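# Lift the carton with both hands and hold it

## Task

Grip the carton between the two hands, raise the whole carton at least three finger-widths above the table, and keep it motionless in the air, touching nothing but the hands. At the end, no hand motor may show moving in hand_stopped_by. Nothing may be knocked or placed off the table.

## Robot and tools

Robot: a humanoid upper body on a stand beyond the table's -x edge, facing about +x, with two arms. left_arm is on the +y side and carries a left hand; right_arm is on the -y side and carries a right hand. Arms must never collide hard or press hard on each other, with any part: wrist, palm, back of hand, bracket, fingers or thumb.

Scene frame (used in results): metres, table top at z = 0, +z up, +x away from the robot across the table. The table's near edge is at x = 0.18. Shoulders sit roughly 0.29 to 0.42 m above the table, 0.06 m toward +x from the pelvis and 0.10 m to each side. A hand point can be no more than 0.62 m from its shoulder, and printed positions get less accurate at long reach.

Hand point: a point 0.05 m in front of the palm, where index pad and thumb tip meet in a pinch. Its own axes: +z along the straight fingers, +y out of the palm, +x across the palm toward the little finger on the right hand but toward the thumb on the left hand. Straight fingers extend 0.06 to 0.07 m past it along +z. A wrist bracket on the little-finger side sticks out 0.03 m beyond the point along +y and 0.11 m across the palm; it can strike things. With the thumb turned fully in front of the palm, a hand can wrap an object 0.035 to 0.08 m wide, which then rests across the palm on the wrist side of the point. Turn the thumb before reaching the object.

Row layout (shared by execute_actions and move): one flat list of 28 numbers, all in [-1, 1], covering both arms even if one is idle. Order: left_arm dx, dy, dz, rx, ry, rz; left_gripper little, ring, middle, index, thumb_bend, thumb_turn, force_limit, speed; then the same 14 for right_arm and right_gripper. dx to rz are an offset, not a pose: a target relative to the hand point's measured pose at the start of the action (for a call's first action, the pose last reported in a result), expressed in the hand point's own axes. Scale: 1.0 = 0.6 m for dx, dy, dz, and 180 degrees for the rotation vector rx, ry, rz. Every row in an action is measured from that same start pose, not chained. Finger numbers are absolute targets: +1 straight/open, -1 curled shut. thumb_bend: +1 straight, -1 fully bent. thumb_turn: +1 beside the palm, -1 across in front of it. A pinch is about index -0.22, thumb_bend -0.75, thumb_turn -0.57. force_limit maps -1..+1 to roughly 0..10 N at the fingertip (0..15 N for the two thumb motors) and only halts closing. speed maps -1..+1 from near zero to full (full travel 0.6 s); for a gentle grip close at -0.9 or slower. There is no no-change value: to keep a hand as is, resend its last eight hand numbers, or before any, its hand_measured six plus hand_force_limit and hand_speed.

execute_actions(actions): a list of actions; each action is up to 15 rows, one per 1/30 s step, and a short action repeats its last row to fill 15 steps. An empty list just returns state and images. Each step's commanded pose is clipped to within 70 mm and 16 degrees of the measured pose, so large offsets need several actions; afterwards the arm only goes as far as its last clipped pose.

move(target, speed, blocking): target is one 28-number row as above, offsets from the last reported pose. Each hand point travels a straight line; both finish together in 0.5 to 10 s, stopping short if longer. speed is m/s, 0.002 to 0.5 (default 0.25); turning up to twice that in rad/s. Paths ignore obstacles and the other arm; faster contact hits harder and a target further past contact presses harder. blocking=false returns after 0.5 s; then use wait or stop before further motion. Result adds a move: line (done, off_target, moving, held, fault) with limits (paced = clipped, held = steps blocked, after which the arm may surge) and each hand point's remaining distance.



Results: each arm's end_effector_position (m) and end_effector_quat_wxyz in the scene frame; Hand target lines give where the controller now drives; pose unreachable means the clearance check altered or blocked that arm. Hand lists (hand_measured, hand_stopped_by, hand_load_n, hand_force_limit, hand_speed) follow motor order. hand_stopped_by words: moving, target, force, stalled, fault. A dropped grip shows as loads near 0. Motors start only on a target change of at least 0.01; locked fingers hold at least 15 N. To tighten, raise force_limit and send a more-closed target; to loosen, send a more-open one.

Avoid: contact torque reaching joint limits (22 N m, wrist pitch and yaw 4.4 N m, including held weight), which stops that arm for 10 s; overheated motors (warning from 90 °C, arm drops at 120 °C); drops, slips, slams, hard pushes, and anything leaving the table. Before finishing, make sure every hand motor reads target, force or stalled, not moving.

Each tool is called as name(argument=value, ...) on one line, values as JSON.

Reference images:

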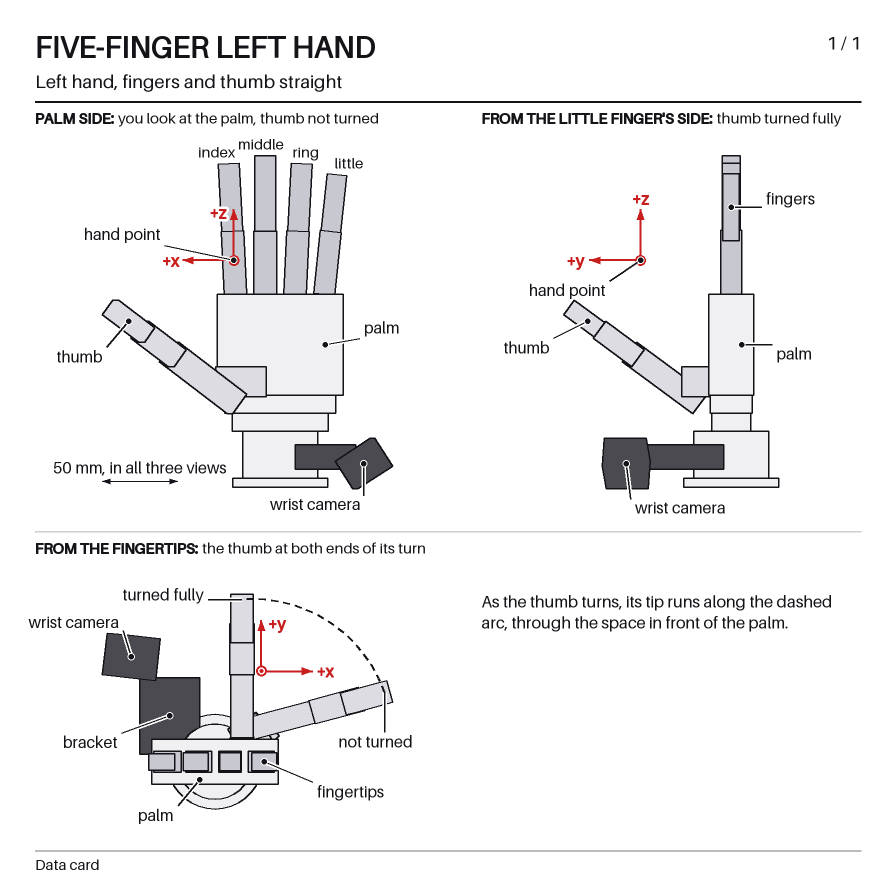

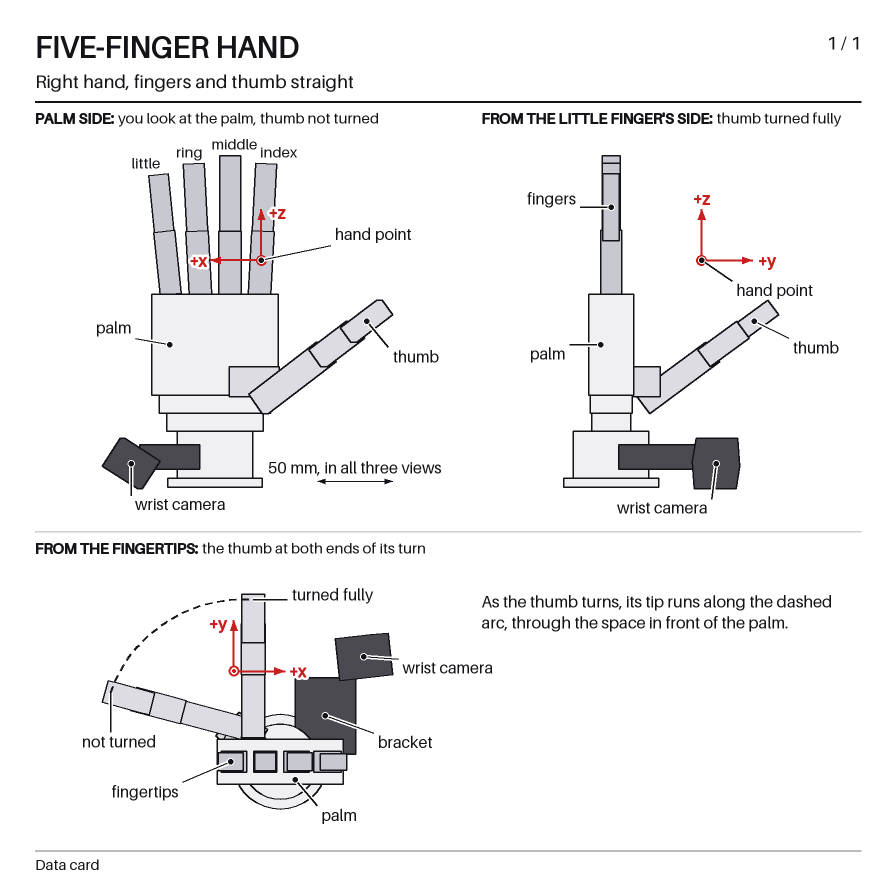

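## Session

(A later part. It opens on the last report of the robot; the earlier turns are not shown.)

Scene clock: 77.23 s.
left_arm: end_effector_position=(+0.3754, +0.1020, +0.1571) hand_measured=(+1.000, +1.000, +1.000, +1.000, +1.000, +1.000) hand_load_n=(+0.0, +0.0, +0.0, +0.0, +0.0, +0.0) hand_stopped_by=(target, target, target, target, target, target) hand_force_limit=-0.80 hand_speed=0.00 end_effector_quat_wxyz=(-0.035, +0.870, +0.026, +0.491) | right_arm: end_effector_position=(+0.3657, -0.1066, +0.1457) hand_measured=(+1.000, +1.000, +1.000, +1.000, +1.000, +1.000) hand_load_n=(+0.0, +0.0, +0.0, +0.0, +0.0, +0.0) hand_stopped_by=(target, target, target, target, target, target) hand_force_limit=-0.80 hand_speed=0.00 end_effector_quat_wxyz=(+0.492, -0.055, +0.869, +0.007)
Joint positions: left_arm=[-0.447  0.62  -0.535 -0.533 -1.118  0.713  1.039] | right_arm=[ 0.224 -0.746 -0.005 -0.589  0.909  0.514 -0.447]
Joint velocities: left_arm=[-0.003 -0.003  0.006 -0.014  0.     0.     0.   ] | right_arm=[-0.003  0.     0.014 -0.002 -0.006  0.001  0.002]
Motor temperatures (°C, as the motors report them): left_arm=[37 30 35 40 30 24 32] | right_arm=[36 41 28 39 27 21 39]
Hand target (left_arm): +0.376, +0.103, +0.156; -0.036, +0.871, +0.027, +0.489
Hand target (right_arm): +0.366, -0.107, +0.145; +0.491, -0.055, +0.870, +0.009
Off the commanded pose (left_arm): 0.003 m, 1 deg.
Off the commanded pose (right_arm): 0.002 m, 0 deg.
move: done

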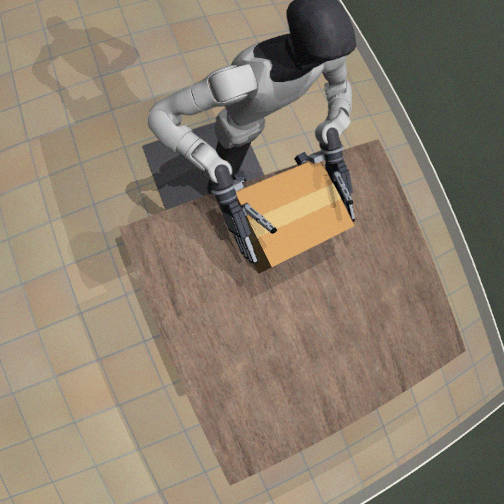

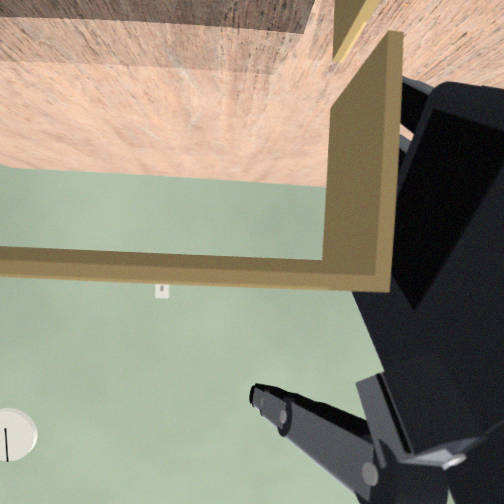

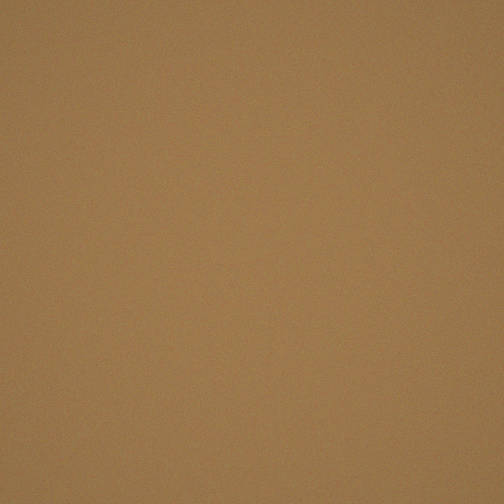

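execute_actions(actions=[[[-0.002,0.004,-0.003,-0.003,0,0.002,1,1,1,1,1,1,-0.8,0,0,0.004,0,0.003,0,0.002,1,1,1,1,1,1,-0.8,0],[-0.004,0.009,-0.006,-0.006,0,0.004,1,1,1,1,1,1,-0.8,0,0,0.009,0,0.006,0,0.004,1,1,1,1,1,1,-0.8,0],[-0.005,0.014,-0.008,-0.010,0,0.0055,1,1,1,1,1,1,-0.8,0,0,0.014,0,0.010,0,0.0055,1,1,1,1,1,1,-0.8,0],[-0.005,0.019,-0.008,-0.010,0,0.0055,1,1,1,1,1,1,-0.8,0,0,0.019,0,0.010,0,0.0055,1,1,1,1,1,1,-0.8,0],[-0.005,0.024,-0.010,-0.013,0,0.005,1,1,1,1,1,1,-0.8,0,-0.001,0.024,-0.001,0.007,0,0.006,1,1,1,1,1,1,-0.8,0],[-0.004,0.031,-0.012,-0.017,0,0.004,1,1,1,1,1,1,-0.8,0,-0.002,0.031,-0.003,0.003,-0.001,0.008,1,1,1,1,1,1,-0.8,0],[-0.004,0.039,-0.015,-0.022,0,0.002,1,1,1,1,1,1,-0.8,0,-0.003,0.039,-0.005,-0.002,-0.001,0.009,1,1,1,1,1,1,-0.8,0],[-0.003,0.047,-0.018,-0.027,0,0.001,1,1,1,1,1,1,-0.8,0,-0.004,0.047,-0.007,-0.006,-0.001,0.011,1,1,1,1,1,1,-0.8,0],[-0.003,0.055,-0.021,-0.032,0,0,1,1,1,1,1,1,-0.8,0,-0.005,0.055,-0.009,-0.011,-0.002,0.012,1,1,1,1,1,1,-0.8,0],[-0.002,0.063,-0.024,-0.037,0,-0.002,1,1,1,1,1,1,-0.8,0,-0.007,0.063,-0.011,-0.016,-0.002,0.013,1,1,1,1,1,1,-0.8,0],[-0.001,0.071,-0.027,-0.042,0,-0.003,1,1,1,1,1,1,-0.8,0,-0.008,0.071,-0.014,-0.020,-0.003,0.015,1,1,1,1,1,1,-0.8,0],[-0.001,0.079,-0.030,-0.047,0,-0.004,1,1,1,1,1,1,-0.8,0,-0.009,0.079,-0.016,-0.025,-0.003,0.016,1,1,1,1,1,1,-0.8,0],[0,0.089,-0.033,-0.053,0,-0.006,1,1,1,1,1,1,-0.8,0,-0.010,0.089,-0.018,-0.031,-0.003,0.018,1,1,1,1,1,1,-0.8,0]]])

wait(seconds=0.1)

Scene clock: 82.67 s.
left_arm: end_effector_position=(+0.3725, +0.0943, +0.1560) hand_measured=(+1.000, +1.000, +1.000, +1.000, +1.000, +1.000) hand_load_n=(+0.0, +0.0, +0.0, +0.0, +0.0, +0.0) hand_stopped_by=(target, target, target, target, target, target) hand_force_limit=-0.80 hand_speed=0.00 end_effector_quat_wxyz=(-0.033, +0.870, +0.022, +0.491) | right_arm: end_effector_position=(+0.3640, -0.0977, +0.1441) hand_measured=(+1.000, +1.000, +1.000, +1.000, +1.000, +1.000) hand_load_n=(+0.0, +0.0, +0.0, +0.0, +0.0, +0.0) hand_stopped_by=(target, target, target, target, target, target) hand_force_limit=-0.80 hand_speed=0.00 end_effector_quat_wxyz=(+0.492, -0.031, +0.870, -0.009)
Joint positions: left_arm=[-0.447  0.602 -0.563 -0.54  -1.103  0.709  1.057] | right_arm=[ 0.2   -0.688  0.061 -0.641  0.896  0.54  -0.59 ]
Joint velocities: left_arm=[-0.005 -0.023 -0.014  0.012  0.011 -0.038  0.033] | right_arm=[ 0.005  0.     0.048 -0.009  0.003 -0.027 -0.054]
Motor temperatures (°C, as the motors report them): left_arm=[37 29 35 39 29 24 28] | right_arm=[35 41 28 38 27 21 34]
Hand target (left_arm): +0.360, +0.050, +0.166; +0.042, +0.871, -0.007, +0.490
Hand target (right_arm): +0.351, -0.057, +0.155; +0.492, -0.056, +0.867, +0.063
Off the commanded pose (left_arm): 0.049 m, 9 deg.
Off the commanded pose (right_arm): 0.046 m, 9 deg.

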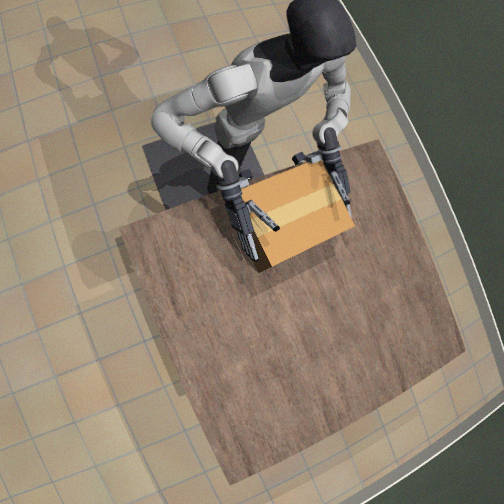

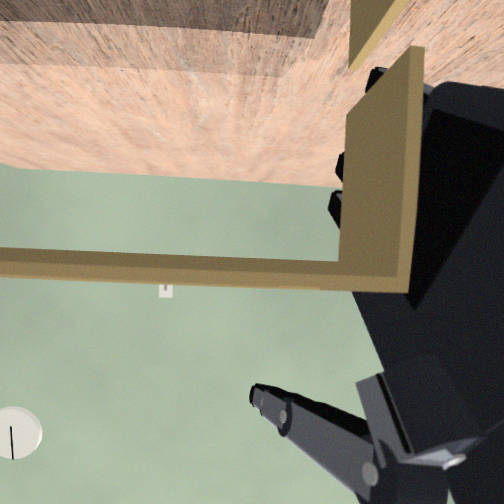

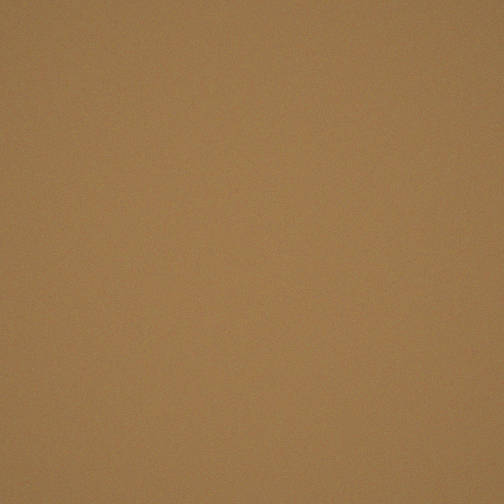

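Scene clock: 82.77 s.
left_arm: end_effector_position=(+0.3727, +0.0945, +0.1561) hand_measured=(+1.000, +1.000, +1.000, +1.000, +1.000, +1.000) hand_load_n=(+0.0, +0.0, +0.0, +0.0, +0.0, +0.0) hand_stopped_by=(target, target, target, target, target, target) hand_force_limit=-0.80 hand_speed=0.00 end_effector_quat_wxyz=(-0.033, +0.870, +0.022, +0.492) | right_arm: end_effector_position=(+0.3639, -0.0976, +0.1441) hand_measured=(+1.000, +1.000, +1.000, +1.000, +1.000, +1.000) hand_load_n=(+0.0, +0.0, +0.0, +0.0, +0.0, +0.0) hand_stopped_by=(target, target, target, target, target, target) hand_force_limit=-0.80 hand_speed=0.00 end_effector_quat_wxyz=(+0.493, -0.031, +0.870, -0.009)
Joint positions: left_arm=[-0.447  0.602 -0.564 -0.539 -1.103  0.707  1.058] | right_arm=[ 0.2   -0.688  0.063 -0.641  0.896  0.538 -0.592]
Joint velocities: left_arm=[-0.006 -0.012  0.014 -0.014  0.    -0.003  0.001] | right_arm=[ 0.008 -0.005 -0.003  0.002  0.    -0.004 -0.004]
Motor temperatures (°C, as the motors report them): left_arm=[37 29 35 39 29 24 28] | right_arm=[35 41 28 38 27 21 34]
Hand target (left_arm): +0.360, +0.050, +0.166; +0.042, +0.871, -0.007, +0.490
Hand target (right_arm): +0.351, -0.057, +0.155; +0.492, -0.056, +0.867, +0.063
Off the commanded pose (left_arm): 0.049 m, 9 deg.
Off the commanded pose (right_arm): 0.046 m, 9 deg.
wait: 0.10 s; no rest

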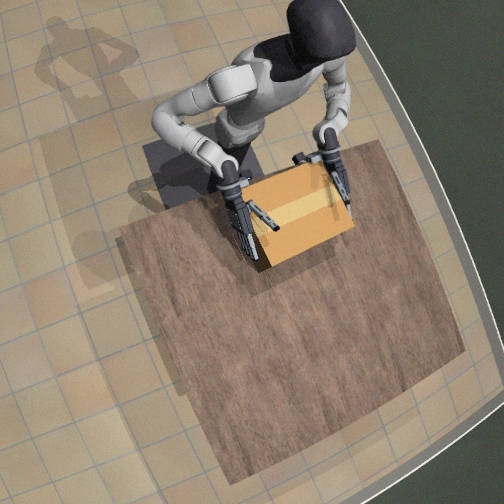

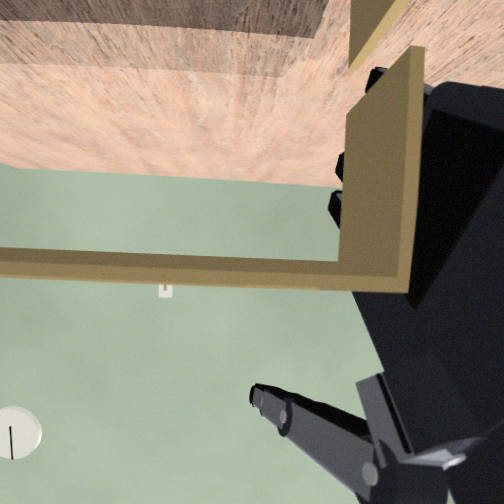

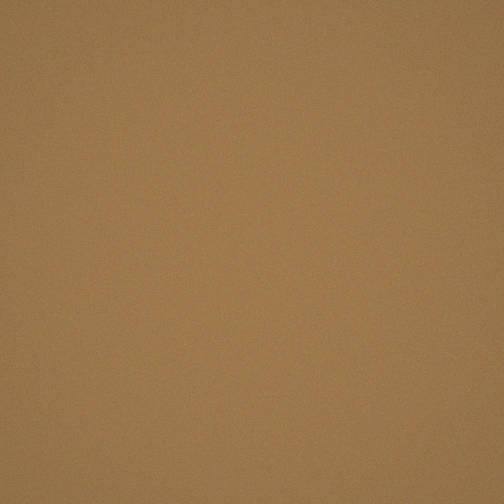

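execute_actions(actions=[[[0.004,0.081,-0.031,-0.052,-0.002,-0.008,1,1,1,1,1,1,-0.8,0,-0.013,0.078,-0.023,-0.050,-0.002,0.010,1,1,1,1,1,1,-0.8,0],[0.004,0.085,-0.034,-0.054,-0.002,-0.009,1,1,1,1,1,1,-0.8,0,-0.013,0.082,-0.026,-0.052,-0.002,0.011,1,1,1,1,1,1,-0.8,0],[0.003,0.089,-0.038,-0.056,-0.002,-0.010,1,1,1,1,1,1,-0.8,0,-0.013,0.086,-0.030,-0.054,-0.002,0.012,1,1,1,1,1,1,-0.8,0],[0.001,0.093,-0.043,-0.058,-0.002,-0.011,1,1,1,1,1,1,-0.8,0,-0.011,0.090,-0.034,-0.056,-0.003,0.013,1,1,1,1,1,1,-0.8,0],[-0.001,0.095,-0.047,-0.060,-0.002,-0.012,1,1,1,1,1,1,-0.8,0,-0.009,0.094,-0.038,-0.058,-0.003,0.014,1,1,1,1,1,1,-0.8,0],[-0.003,0.095,-0.051,-0.060,-0.002,-0.012,1,1,1,1,1,1,-0.8,0,-0.007,0.095,-0.042,-0.058,-0.003,0.014,1,1,1,1,1,1,-0.8,0],[-0.005,0.095,-0.055,-0.060,-0.002,-0.012,1,1,1,1,1,1,-0.8,0,-0.005,0.095,-0.046,-0.058,-0.003,0.014,1,1,1,1,1,1,-0.8,0],[-0.008,0.095,-0.059,-0.060,-0.002,-0.013,1,1,1,1,1,1,-0.8,0,-0.002,0.095,-0.050,-0.058,-0.003,0.014,1,1,1,1,1,1,-0.8,0],[-0.010,0.095,-0.063,-0.061,-0.002,-0.013,1,1,1,1,1,1,-0.8,0,0,0.095,-0.054,-0.059,-0.003,0.015,1,1,1,1,1,1,-0.8,0],[-0.013,0.095,-0.067,-0.061,-0.002,-0.014,1,1,1,1,1,1,-0.8,0,0.003,0.095,-0.058,-0.059,-0.003,0.015,1,1,1,1,1,1,-0.8,0],[-0.015,0.095,-0.071,-0.061,-0.002,-0.014,1,1,1,1,1,1,-0.8,0,0.005,0.095,-0.062,-0.059,-0.003,0.015,1,1,1,1,1,1,-0.8,0],[-0.017,0.095,-0.075,-0.062,-0.002,-0.015,1,1,1,1,1,1,-0.8,0,0.007,0.095,-0.066,-0.059,-0.003,0.016,1,1,1,1,1,1,-0.8,0],[-0.020,0.095,-0.079,-0.062,-0.002,-0.015,1,1,1,1,1,1,-0.8,0,0.010,0.095,-0.070,-0.060,-0.003,0.016,1,1,1,1,1,1,-0.8,0],[-0.022,0.095,-0.083,-0.062,-0.002,-0.015,1,1,1,1,1,1,-0.8,0,0.012,0.095,-0.074,-0.060,-0.003,0.016,1,1,1,1,1,1,-0.8,0],[-0.024,0.095,-0.087,-0.062,-0.002,-0.015,1,1,1,1,1,1,-0.8,0,0.014,0.095,-0.078,-0.060,-0.003,0.016,1,1,1,1,1,1,-0.8,0]]])

wait(seconds=0.2)

Scene clock: 84.20 s.
left_arm: end_effector_position=(+0.3479, +0.0963, +0.1547) hand_measured=(+1.000, +1.000, +1.000, +1.000, +1.000, +1.000) hand_load_n=(+0.0, +0.0, +0.0, +0.0, +0.0, +0.0) hand_stopped_by=(target, target, target, target, target, target) hand_force_limit=-0.80 hand_speed=0.00 end_effector_quat_wxyz=(-0.044, +0.869, +0.031, +0.492) | right_arm: end_effector_position=(+0.3401, -0.0963, +0.1440) hand_measured=(+1.000, +1.000, +1.000, +1.000, +1.000, +1.000) hand_load_n=(+0.0, +0.0, +0.0, +0.0, +0.0, +0.0) hand_stopped_by=(target, target, target, target, target, target) hand_force_limit=-0.80 hand_speed=0.00 end_effector_quat_wxyz=(+0.493, -0.024, +0.870, -0.009)
Joint positions: left_arm=[-0.339  0.624 -0.591 -0.663 -1.069  0.687  1.133] | right_arm=[ 0.329 -0.684  0.098 -0.723  0.848  0.463 -0.616]
Joint velocities: left_arm=[ 0.336  0.087 -0.12  -0.388  0.144 -0.062  0.149] | right_arm=[ 0.477 -0.015  0.08  -0.207 -0.209 -0.305  0.051]
Motor temperatures (°C, as the motors report them): left_arm=[37 29 35 39 29 24 29] | right_arm=[35 41 28 38 27 21 36]
Hand target (left_arm): +0.323, +0.038, +0.170; +0.062, +0.871, -0.006, +0.488
Hand target (right_arm): +0.318, -0.046, +0.159; +0.491, -0.054, +0.866, +0.084
Off the commanded pose (left_arm): 0.068 m, 13 deg.
Off the commanded pose (right_arm): 0.061 m, 11 deg.

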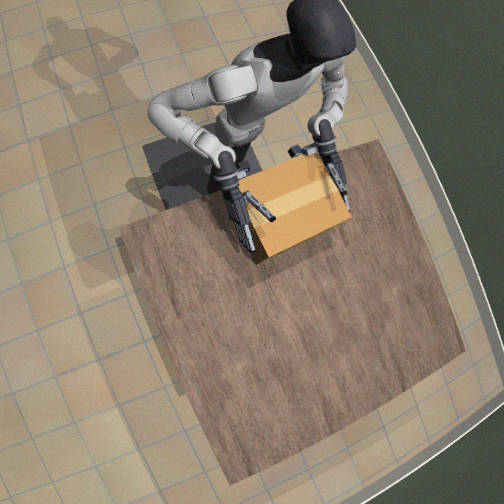

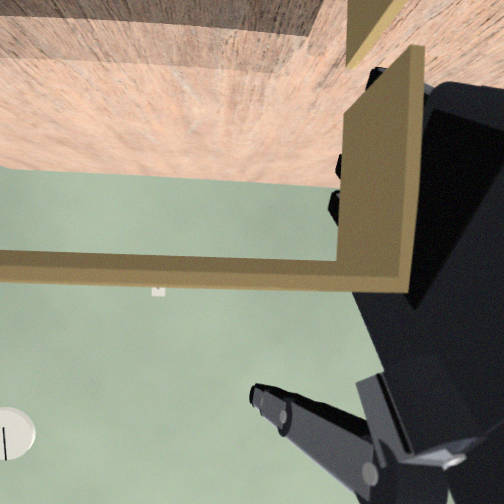

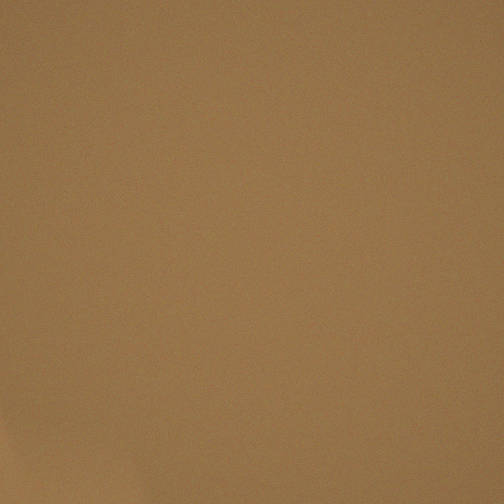

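Scene clock: 84.40 s.
left_arm: end_effector_position=(+0.3420, +0.0958, +0.1543) hand_measured=(+1.000, +1.000, +1.000, +1.000, +1.000, +1.000) hand_load_n=(+0.0, +0.0, +0.0, +0.0, +0.0, +0.0) hand_stopped_by=(target, target, target, target, target, target) hand_force_limit=-0.80 hand_speed=0.00 end_effector_quat_wxyz=(-0.045, +0.869, +0.030, +0.492) | right_arm: end_effector_position=(+0.3342, -0.0967, +0.1440) hand_measured=(+1.000, +1.000, +1.000, +1.000, +1.000, +1.000) hand_load_n=(+0.0, +0.0, +0.0, +0.0, +0.0, +0.0) hand_stopped_by=(target, target, target, target, target, target) hand_force_limit=-0.80 hand_speed=0.00 end_effector_quat_wxyz=(+0.493, -0.023, +0.870, -0.009)
Joint positions: left_arm=[-0.316  0.632 -0.6   -0.689 -1.059  0.684  1.145] | right_arm=[ 0.364 -0.685  0.104 -0.739  0.834  0.442 -0.614]
Joint velocities: left_arm=[ 0.009  0.    -0.009  0.002  0.005  0.     0.   ] | right_arm=[-0.006 -0.005  0.009 -0.005  0.003  0.     0.   ]
Motor temperatures (°C, as the motors report them): left_arm=[37 29 35 39 29 24 29] | right_arm=[35 41 28 38 27 21 36]
Hand target (left_arm): +0.323, +0.038, +0.170; +0.062, +0.871, -0.006, +0.488
Hand target (right_arm): +0.318, -0.046, +0.159; +0.491, -0.054, +0.866, +0.084
Off the commanded pose (left_arm): 0.066 m, 13 deg.
Off the commanded pose (right_arm): 0.059 m, 11 deg.
wait: 0.20 s; no rest

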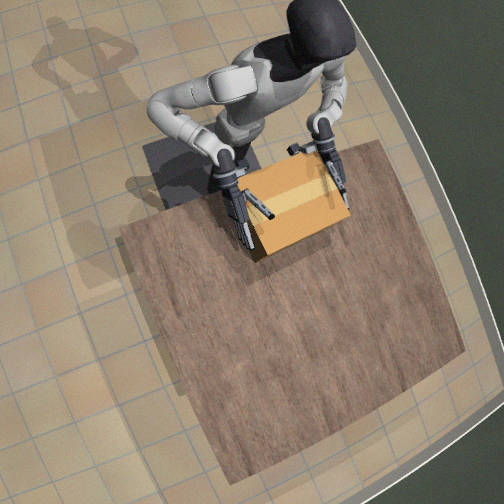

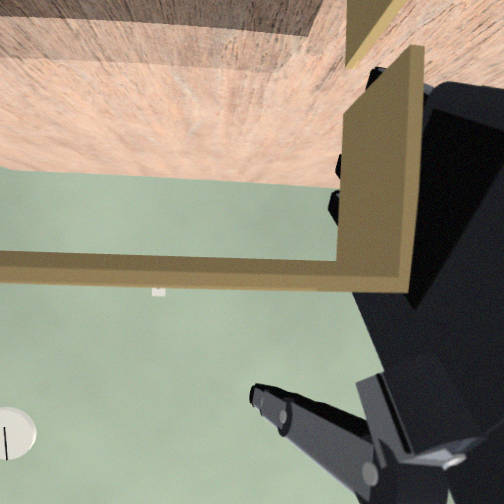

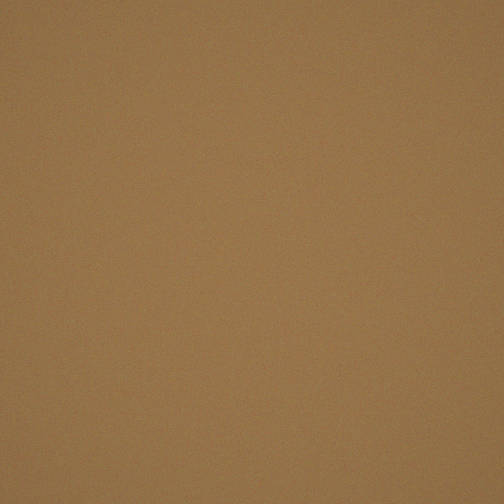

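execute_actions(actions=[[[0.004,0.099,-0.048,-0.066,-0.002,-0.016,1,1,1,1,1,1,-0.8,0,-0.013,0.092,-0.034,-0.062,-0.003,0.014,1,1,1,1,1,1,-0.8,0],[0.002,0.098,-0.051,-0.062,-0.002,-0.017,1,1,1,1,1,1,-0.8,0,-0.013,0.092,-0.034,-0.063,-0.003,0.013,1,1,1,1,1,1,-0.8,0],[0.000,0.097,-0.054,-0.059,-0.002,-0.019,1,1,1,1,1,1,-0.8,0,-0.012,0.092,-0.036,-0.065,-0.003,0.012,1,1,1,1,1,1,-0.8,0],[-0.001,0.097,-0.056,-0.056,-0.002,-0.020,1,1,1,1,1,1,-0.8,0,-0.011,0.092,-0.037,-0.067,-0.003,0.011,1,1,1,1,1,1,-0.8,0],[-0.003,0.097,-0.058,-0.054,-0.002,-0.021,1,1,1,1,1,1,-0.8,0,-0.010,0.092,-0.038,-0.069,-0.003,0.010,1,1,1,1,1,1,-0.8,0],[-0.004,0.097,-0.060,-0.051,-0.002,-0.022,1,1,1,1,1,1,-0.8,0,-0.010,0.093,-0.040,-0.071,-0.003,0.008,1,1,1,1,1,1,-0.8,0],[-0.005,0.097,-0.062,-0.049,-0.002,-0.024,1,1,1,1,1,1,-0.8,0,-0.009,0.093,-0.041,-0.074,-0.003,0.007,1,1,1,1,1,1,-0.8,0],[-0.006,0.097,-0.064,-0.047,-0.002,-0.025,1,1,1,1,1,1,-0.8,0,-0.008,0.093,-0.042,-0.076,-0.003,0.006,1,1,1,1,1,1,-0.8,0],[-0.008,0.097,-0.066,-0.044,-0.002,-0.026,1,1,1,1,1,1,-0.8,0,-0.007,0.093,-0.043,-0.078,-0.003,0.005,1,1,1,1,1,1,-0.8,0],[-0.009,0.097,-0.068,-0.042,-0.002,-0.027,1,1,1,1,1,1,-0.8,0,-0.007,0.094,-0.045,-0.080,-0.003,0.004,1,1,1,1,1,1,-0.8,0],[-0.010,0.097,-0.070,-0.040,-0.002,-0.029,1,1,1,1,1,1,-0.8,0,-0.006,0.094,-0.046,-0.083,-0.003,0.002,1,1,1,1,1,1,-0.8,0],[-0.011,0.097,-0.072,-0.037,-0.002,-0.030,1,1,1,1,1,1,-0.8,0,-0.005,0.094,-0.047,-0.085,-0.003,0.001,1,1,1,1,1,1,-0.8,0],[-0.012,0.097,-0.074,-0.035,-0.002,-0.031,1,1,1,1,1,1,-0.8,0,-0.004,0.094,-0.048,-0.087,-0.003,0,1,1,1,1,1,1,-0.8,0]]])

wait(seconds=0.15)

Scene clock: 85.57 s.
left_arm: end_effector_position=(+0.3152, +0.0955, +0.1508) hand_measured=(+1.000, +1.000, +1.000, +1.000, +1.000, +1.000) hand_load_n=(+0.0, +0.0, +0.0, +0.0, +0.0, +0.0) hand_stopped_by=(target, target, target, target, target, target) hand_force_limit=-0.80 hand_speed=0.00 end_effector_quat_wxyz=(-0.086, +0.866, +0.071, +0.488) | right_arm: end_effector_position=(+0.3265, -0.0971, +0.1438) hand_measured=(+1.000, +1.000, +1.000, +1.000, +1.000, +1.000) hand_load_n=(+0.0, +0.0, +0.0, +0.0, +0.0, +0.0) hand_stopped_by=(target, target, target, target, target, target) hand_force_limit=-0.80 hand_speed=0.00 end_effector_quat_wxyz=(+0.492, -0.061, +0.868, +0.006)
Joint positions: left_arm=[-0.214  0.552 -0.722 -0.782 -0.941  0.665  1.359] | right_arm=[ 0.417 -0.78   0.087 -0.716  0.84   0.367 -0.513]
Joint velocities: left_arm=[ 0.156 -0.117 -0.212 -0.109  0.173 -0.081  0.265] | right_arm=[ 0.051 -0.167 -0.038  0.069  0.014 -0.142  0.161]
Motor temperatures (°C, as the motors report them): left_arm=[37 30 35 40 29 24 30] | right_arm=[35 41 29 39 27 21 38]
Hand target (left_arm): +0.302, +0.038, +0.169; +0.026, +0.870, +0.043, +0.490
Hand target (right_arm): +0.307, -0.045, +0.162; +0.489, -0.090, +0.861, +0.109
Off the commanded pose (left_arm): 0.065 m, 13 deg.
Off the commanded pose (right_arm): 0.061 m, 12 deg.

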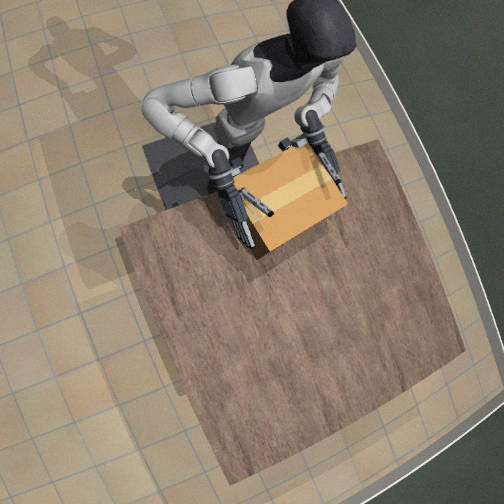

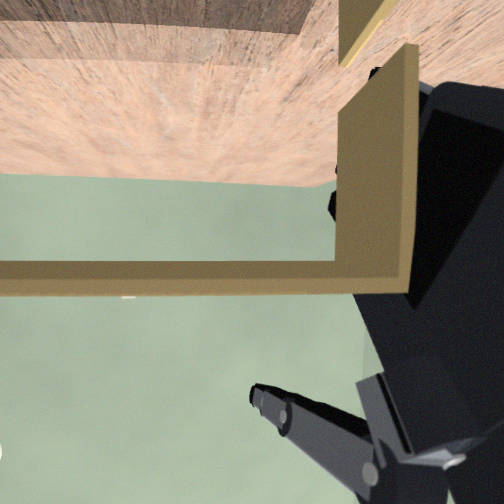

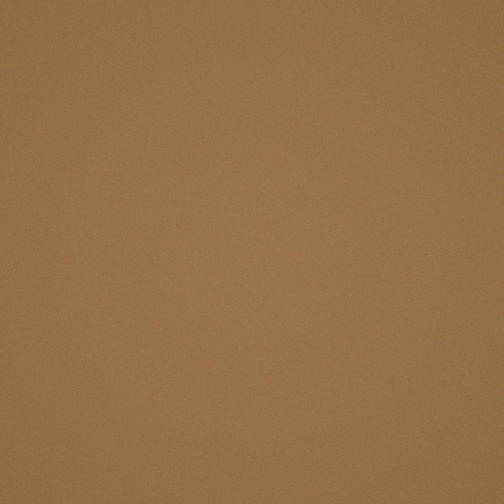

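Scene clock: 85.73 s.
left_arm: end_effector_position=(+0.3161, +0.1114, +0.1512) hand_measured=(+1.000, +1.000, +1.000, +1.000, +1.000, +1.000) hand_load_n=(+0.0, +0.0, +0.0, +0.0, +0.0, +0.0) hand_stopped_by=(target, target, target, target, target, target) hand_force_limit=-0.80 hand_speed=0.00 end_effector_quat_wxyz=(-0.114, +0.860, +0.076, +0.491) | right_arm: end_effector_position=(+0.3224, -0.0832, +0.1476) hand_measured=(+1.000, +1.000, +1.000, +1.000, +1.000, +1.000) hand_load_n=(+0.0, +0.0, +0.0, +0.0, +0.0, +0.0) hand_stopped_by=(target, target, target, target, target, target) hand_force_limit=-0.80 hand_speed=0.00 end_effector_quat_wxyz=(+0.492, -0.068, +0.867, +0.035)
Joint positions: left_arm=[-0.206  0.581 -0.705 -0.789 -0.931  0.667  1.382] | right_arm=[ 0.41  -0.781  0.105 -0.727  0.855  0.358 -0.484]
Joint velocities: left_arm=[ 0.054  0.011 -0.031 -0.055  0.002  0.    -0.115] | right_arm=[-0.011 -0.009 -0.008  0.008  0.    -0.004 -0.01 ]
Motor temperatures (°C, as the motors report them): left_arm=[37 30 35 40 29 24 30] | right_arm=[35 41 29 39 27 21 38]
Hand target (left_arm): +0.310, +0.074, +0.158; -0.038, +0.869, +0.059, +0.490
Hand target (right_arm): +0.307, -0.045, +0.162; +0.489, -0.090, +0.861, +0.109
Off the commanded pose (left_arm): 0.081 m, 17 deg.
Off the commanded pose (right_arm): 0.046 m, 9 deg.
wait: 0.17 s; no rest

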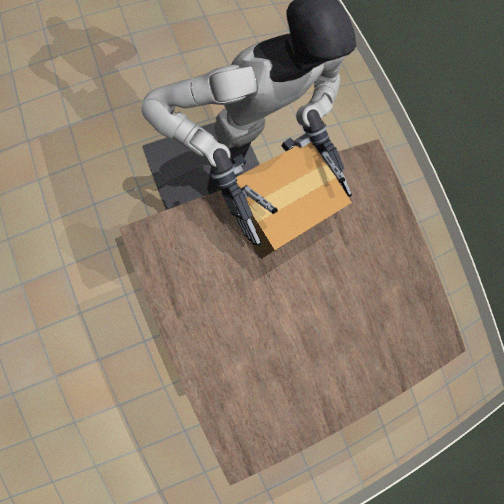

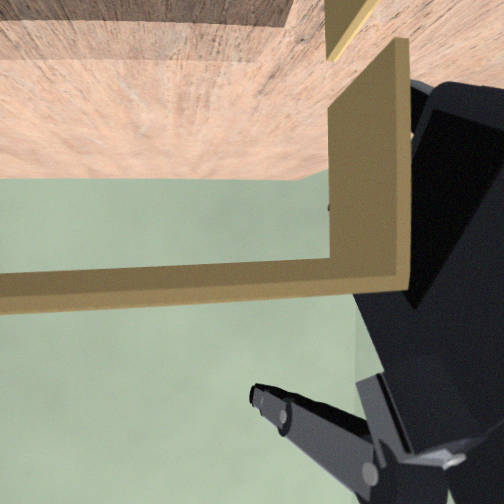

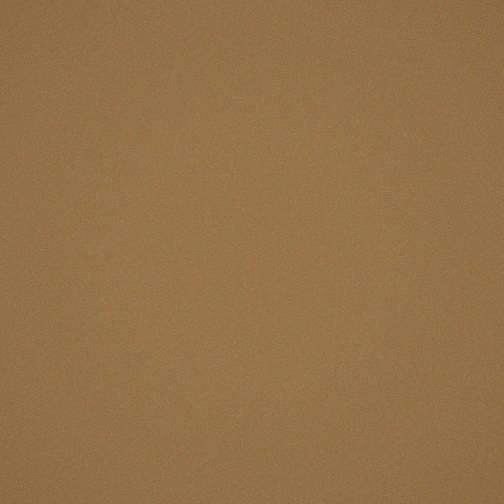

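execute_actions(actions=[])

Scene clock: 85.83 s.
left_arm: end_effector_position=(+0.3141, +0.1077, +0.1514) hand_measured=(+1.000, +1.000, +1.000, +1.000, +1.000, +1.000) hand_load_n=(+0.0, +0.0, +0.0, +0.0, +0.0, +0.0) hand_stopped_by=(target, target, target, target, target, target) hand_force_limit=-0.80 hand_speed=0.00 end_effector_quat_wxyz=(-0.105, +0.862, +0.072, +0.491) | right_arm: end_effector_position=(+0.3231, -0.0846, +0.1475) hand_measured=(+1.000, +1.000, +1.000, +1.000, +1.000, +1.000) hand_load_n=(+0.0, +0.0, +0.0, +0.0, +0.0, +0.0) hand_stopped_by=(target, target, target, target, target, target) hand_force_limit=-0.80 hand_speed=0.00 end_effector_quat_wxyz=(+0.492, -0.067, +0.867, +0.033)
Joint positions: left_arm=[-0.199  0.587 -0.709 -0.797 -0.934  0.661  1.369] | right_arm=[ 0.41  -0.781  0.103 -0.726  0.855  0.358 -0.487]
Joint velocities: left_arm=[ 0.071  0.014 -0.052 -0.078 -0.049 -0.128 -0.134] | right_arm=[ 0.008 -0.008 -0.046  0.032 -0.002  0.    -0.04 ]
Motor temperatures (°C, as the motors report them): left_arm=[37 30 35 40 29 24 30] | right_arm=[35 41 29 39 27 21 39]
Hand target (left_arm): +0.303, +0.054, +0.166; +0.006, +0.870, +0.048, +0.490
Hand target (right_arm): +0.307, -0.045, +0.162; +0.489, -0.090, +0.861, +0.109
Off the commanded pose (left_arm): 0.077 m, 15 deg.
Off the commanded pose (right_arm): 0.048 m, 9 deg.

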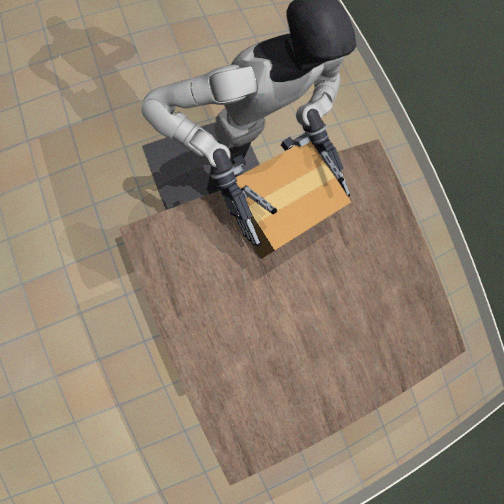

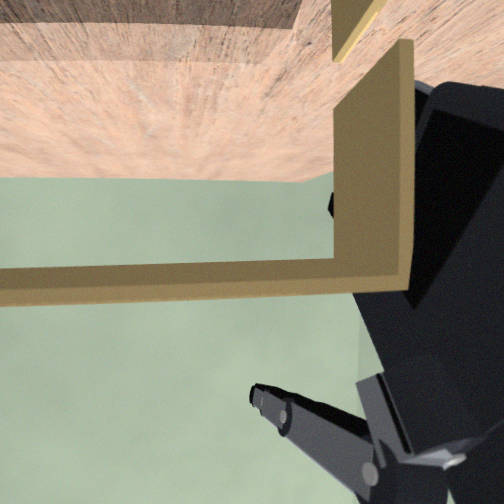

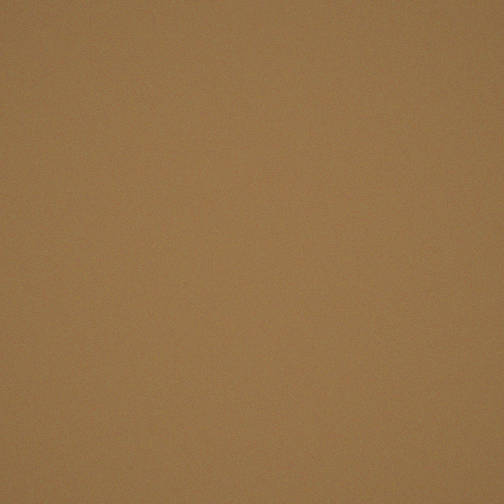

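execute_actions(actions=[[[0,0.06,-0.025,-0.04,0,-0.01,1,1,1,1,1,1,-0.8,0,-0.006,0.06,-0.02,-0.04,0,0.005,1,1,1,1,1,1,-0.8,0],[0,0.045,-0.02,-0.03,0,-0.01,1,1,1,1,1,1,-0.8,0,-0.004,0.045,-0.015,-0.03,0,0,1,1,1,1,1,1,-0.8,0],[0,0.03,-0.012,-0.02,0,-0.01,1,1,1,1,1,1,-0.8,0,-0.003,0.03,-0.01,-0.02,0,0,1,1,1,1,1,1,-0.8,0],[0,0.015,-0.006,-0.01,0,-0.01,1,1,1,1,1,1,-0.8,0,-0.001,0.015,-0.005,-0.01,0,0,1,1,1,1,1,1,-0.8,0],[0,0,0,0,0,-0.01,1,1,1,1,1,1,-0.8,0,0,0,0,0,0,0,1,1,1,1,1,1,-0.8,0],[0,-0.01,0,0,0,-0.01,1,1,1,1,1,1,-0.8,0,0,-0.01,0,0,0,0,1,1,1,1,1,1,-0.8,0]]])

zoom_image(camera="cam_high", region=[130, 0, 400, 270])

Scene clock: 86.53 s.
left_arm: end_effector_position=(+0.3122, +0.1112, +0.1521) hand_measured=(+1.000, +1.000, +1.000, +1.000, +1.000, +1.000) hand_load_n=(+0.0, +0.0, +0.0, +0.0, +0.0, +0.0) hand_stopped_by=(target, target, target, target, target, target) hand_force_limit=-0.80 hand_speed=0.00 end_effector_quat_wxyz=(-0.095, +0.861, +0.083, +0.493) | right_arm: end_effector_position=(+0.3242, -0.0897, +0.1480) hand_measured=(+1.000, +1.000, +1.000, +1.000, +1.000, +1.000) hand_load_n=(+0.0, +0.0, +0.0, +0.0, +0.0, +0.0) hand_stopped_by=(target, target, target, target, target, target) hand_force_limit=-0.80 hand_speed=0.00 end_effector_quat_wxyz=(+0.493, -0.068, +0.867, +0.032)
Joint positions: left_arm=[-0.173  0.613 -0.706 -0.804 -0.925  0.61   1.343] | right_arm=[ 0.422 -0.795  0.081 -0.711  0.862  0.343 -0.462]
Joint velocities: left_arm=[ 0.002  0.     0.014 -0.003 -0.005  0.    -0.004] | right_arm=[-0.011  0.009 -0.002 -0.005  0.     0.     0.007]
Motor temperatures (°C, as the motors report them): left_arm=[37 30 35 40 29 24 30] | right_arm=[35 41 29 39 27 21 38]
Hand target (left_arm): +0.313, +0.113, +0.152; -0.097, +0.860, +0.085, +0.493
Hand target (right_arm): +0.324, -0.090, +0.148; +0.492, -0.067, +0.867, +0.033
Off the commanded pose (left_arm): 0.002 m, 0 deg.
Off the commanded pose (right_arm): 0.001 m, 0 deg.

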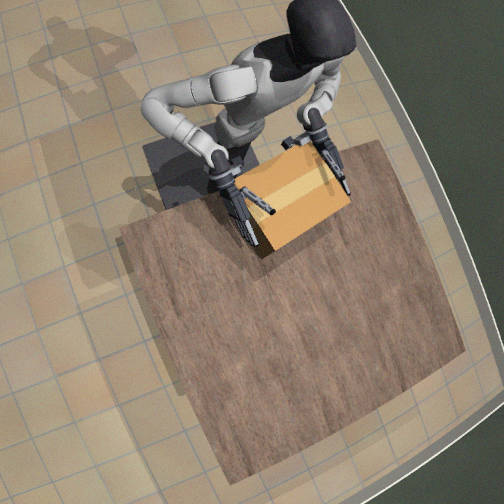

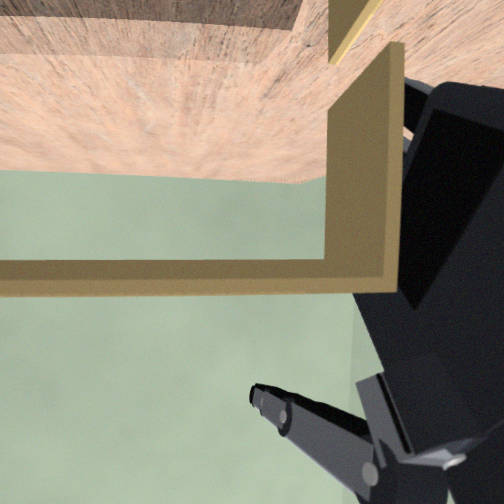

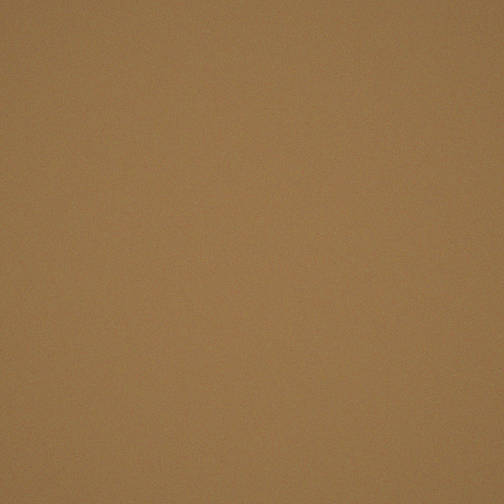

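Region (130, 0, 400, 270) of cam_high's 504x504 image, scaled by 1.867, with more detail than that image has.

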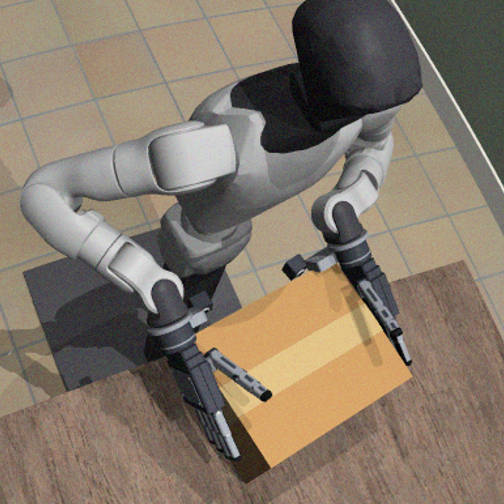

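zoom_image(camera="cam_high", region=[215, 170, 295, 260])

zoom_image(camera="cam_left_wrist", region=[300, 0, 504, 204])

Region (215, 170, 295, 260) of cam_high's 504x504 image, scaled by 5.600, with more detail than that image has.

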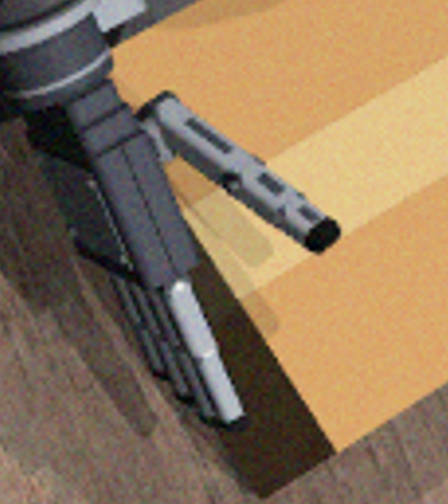

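Region (300, 0, 504, 204) of cam_left_wrist's 504x504 image, scaled by 2.471, with more detail than that image has.

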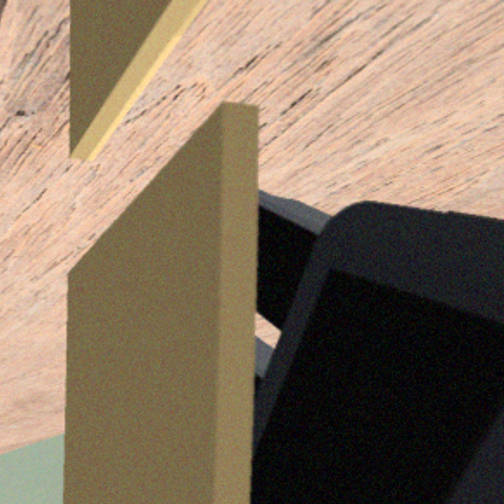

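move(target=[-0.003,-0.020,-0.005,-0.021,0,-0.063,1,1,1,1,1,1,-0.8,0,0,-0.014,0,-0.009,0,0.050,1,1,1,1,1,1,-0.8,0], speed=0.2)

Scene clock: 91.83 s.
left_arm: end_effector_position=(+0.3054, +0.1203, +0.1537) hand_measured=(+1.000, +1.000, +1.000, +1.000, +1.000, +1.000) hand_load_n=(+0.0, +0.0, +0.0, +0.0, +0.0, +0.0) hand_stopped_by=(target, target, target, target, target, target) hand_force_limit=-0.80 hand_speed=0.00 end_effector_quat_wxyz=(-0.016, +0.852, +0.149, +0.502) | right_arm: end_effector_position=(+0.3255, -0.0974, +0.1482) hand_measured=(+1.000, +1.000, +1.000, +1.000, +1.000, +1.000) hand_load_n=(+0.0, +0.0, +0.0, +0.0, +0.0, +0.0) hand_stopped_by=(target, target, target, target, target, target) hand_force_limit=-0.80 hand_speed=0.00 end_effector_quat_wxyz=(+0.489, -0.010, +0.869, +0.082)
Joint positions: left_arm=[-0.009  0.672 -0.668 -0.775 -0.865  0.327  1.125] | right_arm=[ 0.453 -0.74   0.051 -0.643  0.94   0.262 -0.368]
Joint velocities: left_arm=[-0.011  0.008  0.014  0.     0.    -0.007  0.   ] | right_arm=[0.003 0.005 0.009 0.003 0.005 0.    0.   ]
Motor temperatures (°C, as the motors report them): left_arm=[36 29 35 39 29 24 27] | right_arm=[35 41 28 38 27 22 34]
Hand target (left_arm): +0.306, +0.122, +0.154; -0.018, +0.851, +0.149, +0.504
Hand target (right_arm): +0.326, -0.098, +0.148; +0.488, -0.007, +0.869, +0.083
Off the commanded pose (left_arm): 0.002 m, 0 deg.
Off the commanded pose (right_arm): 0.001 m, 0 deg.
move: done

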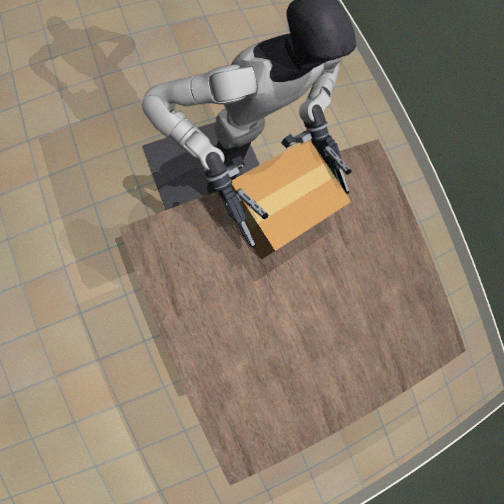

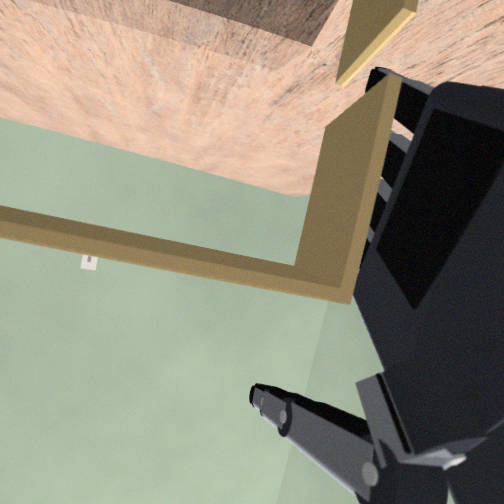

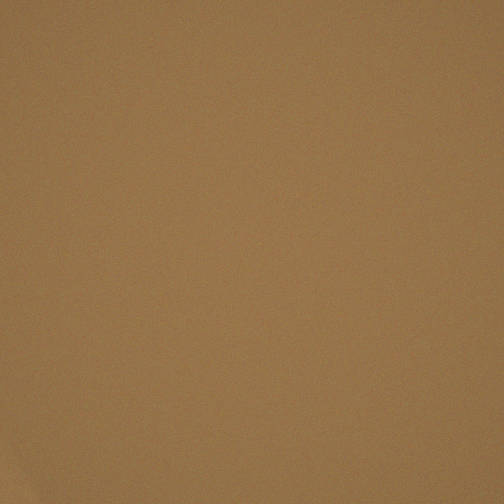

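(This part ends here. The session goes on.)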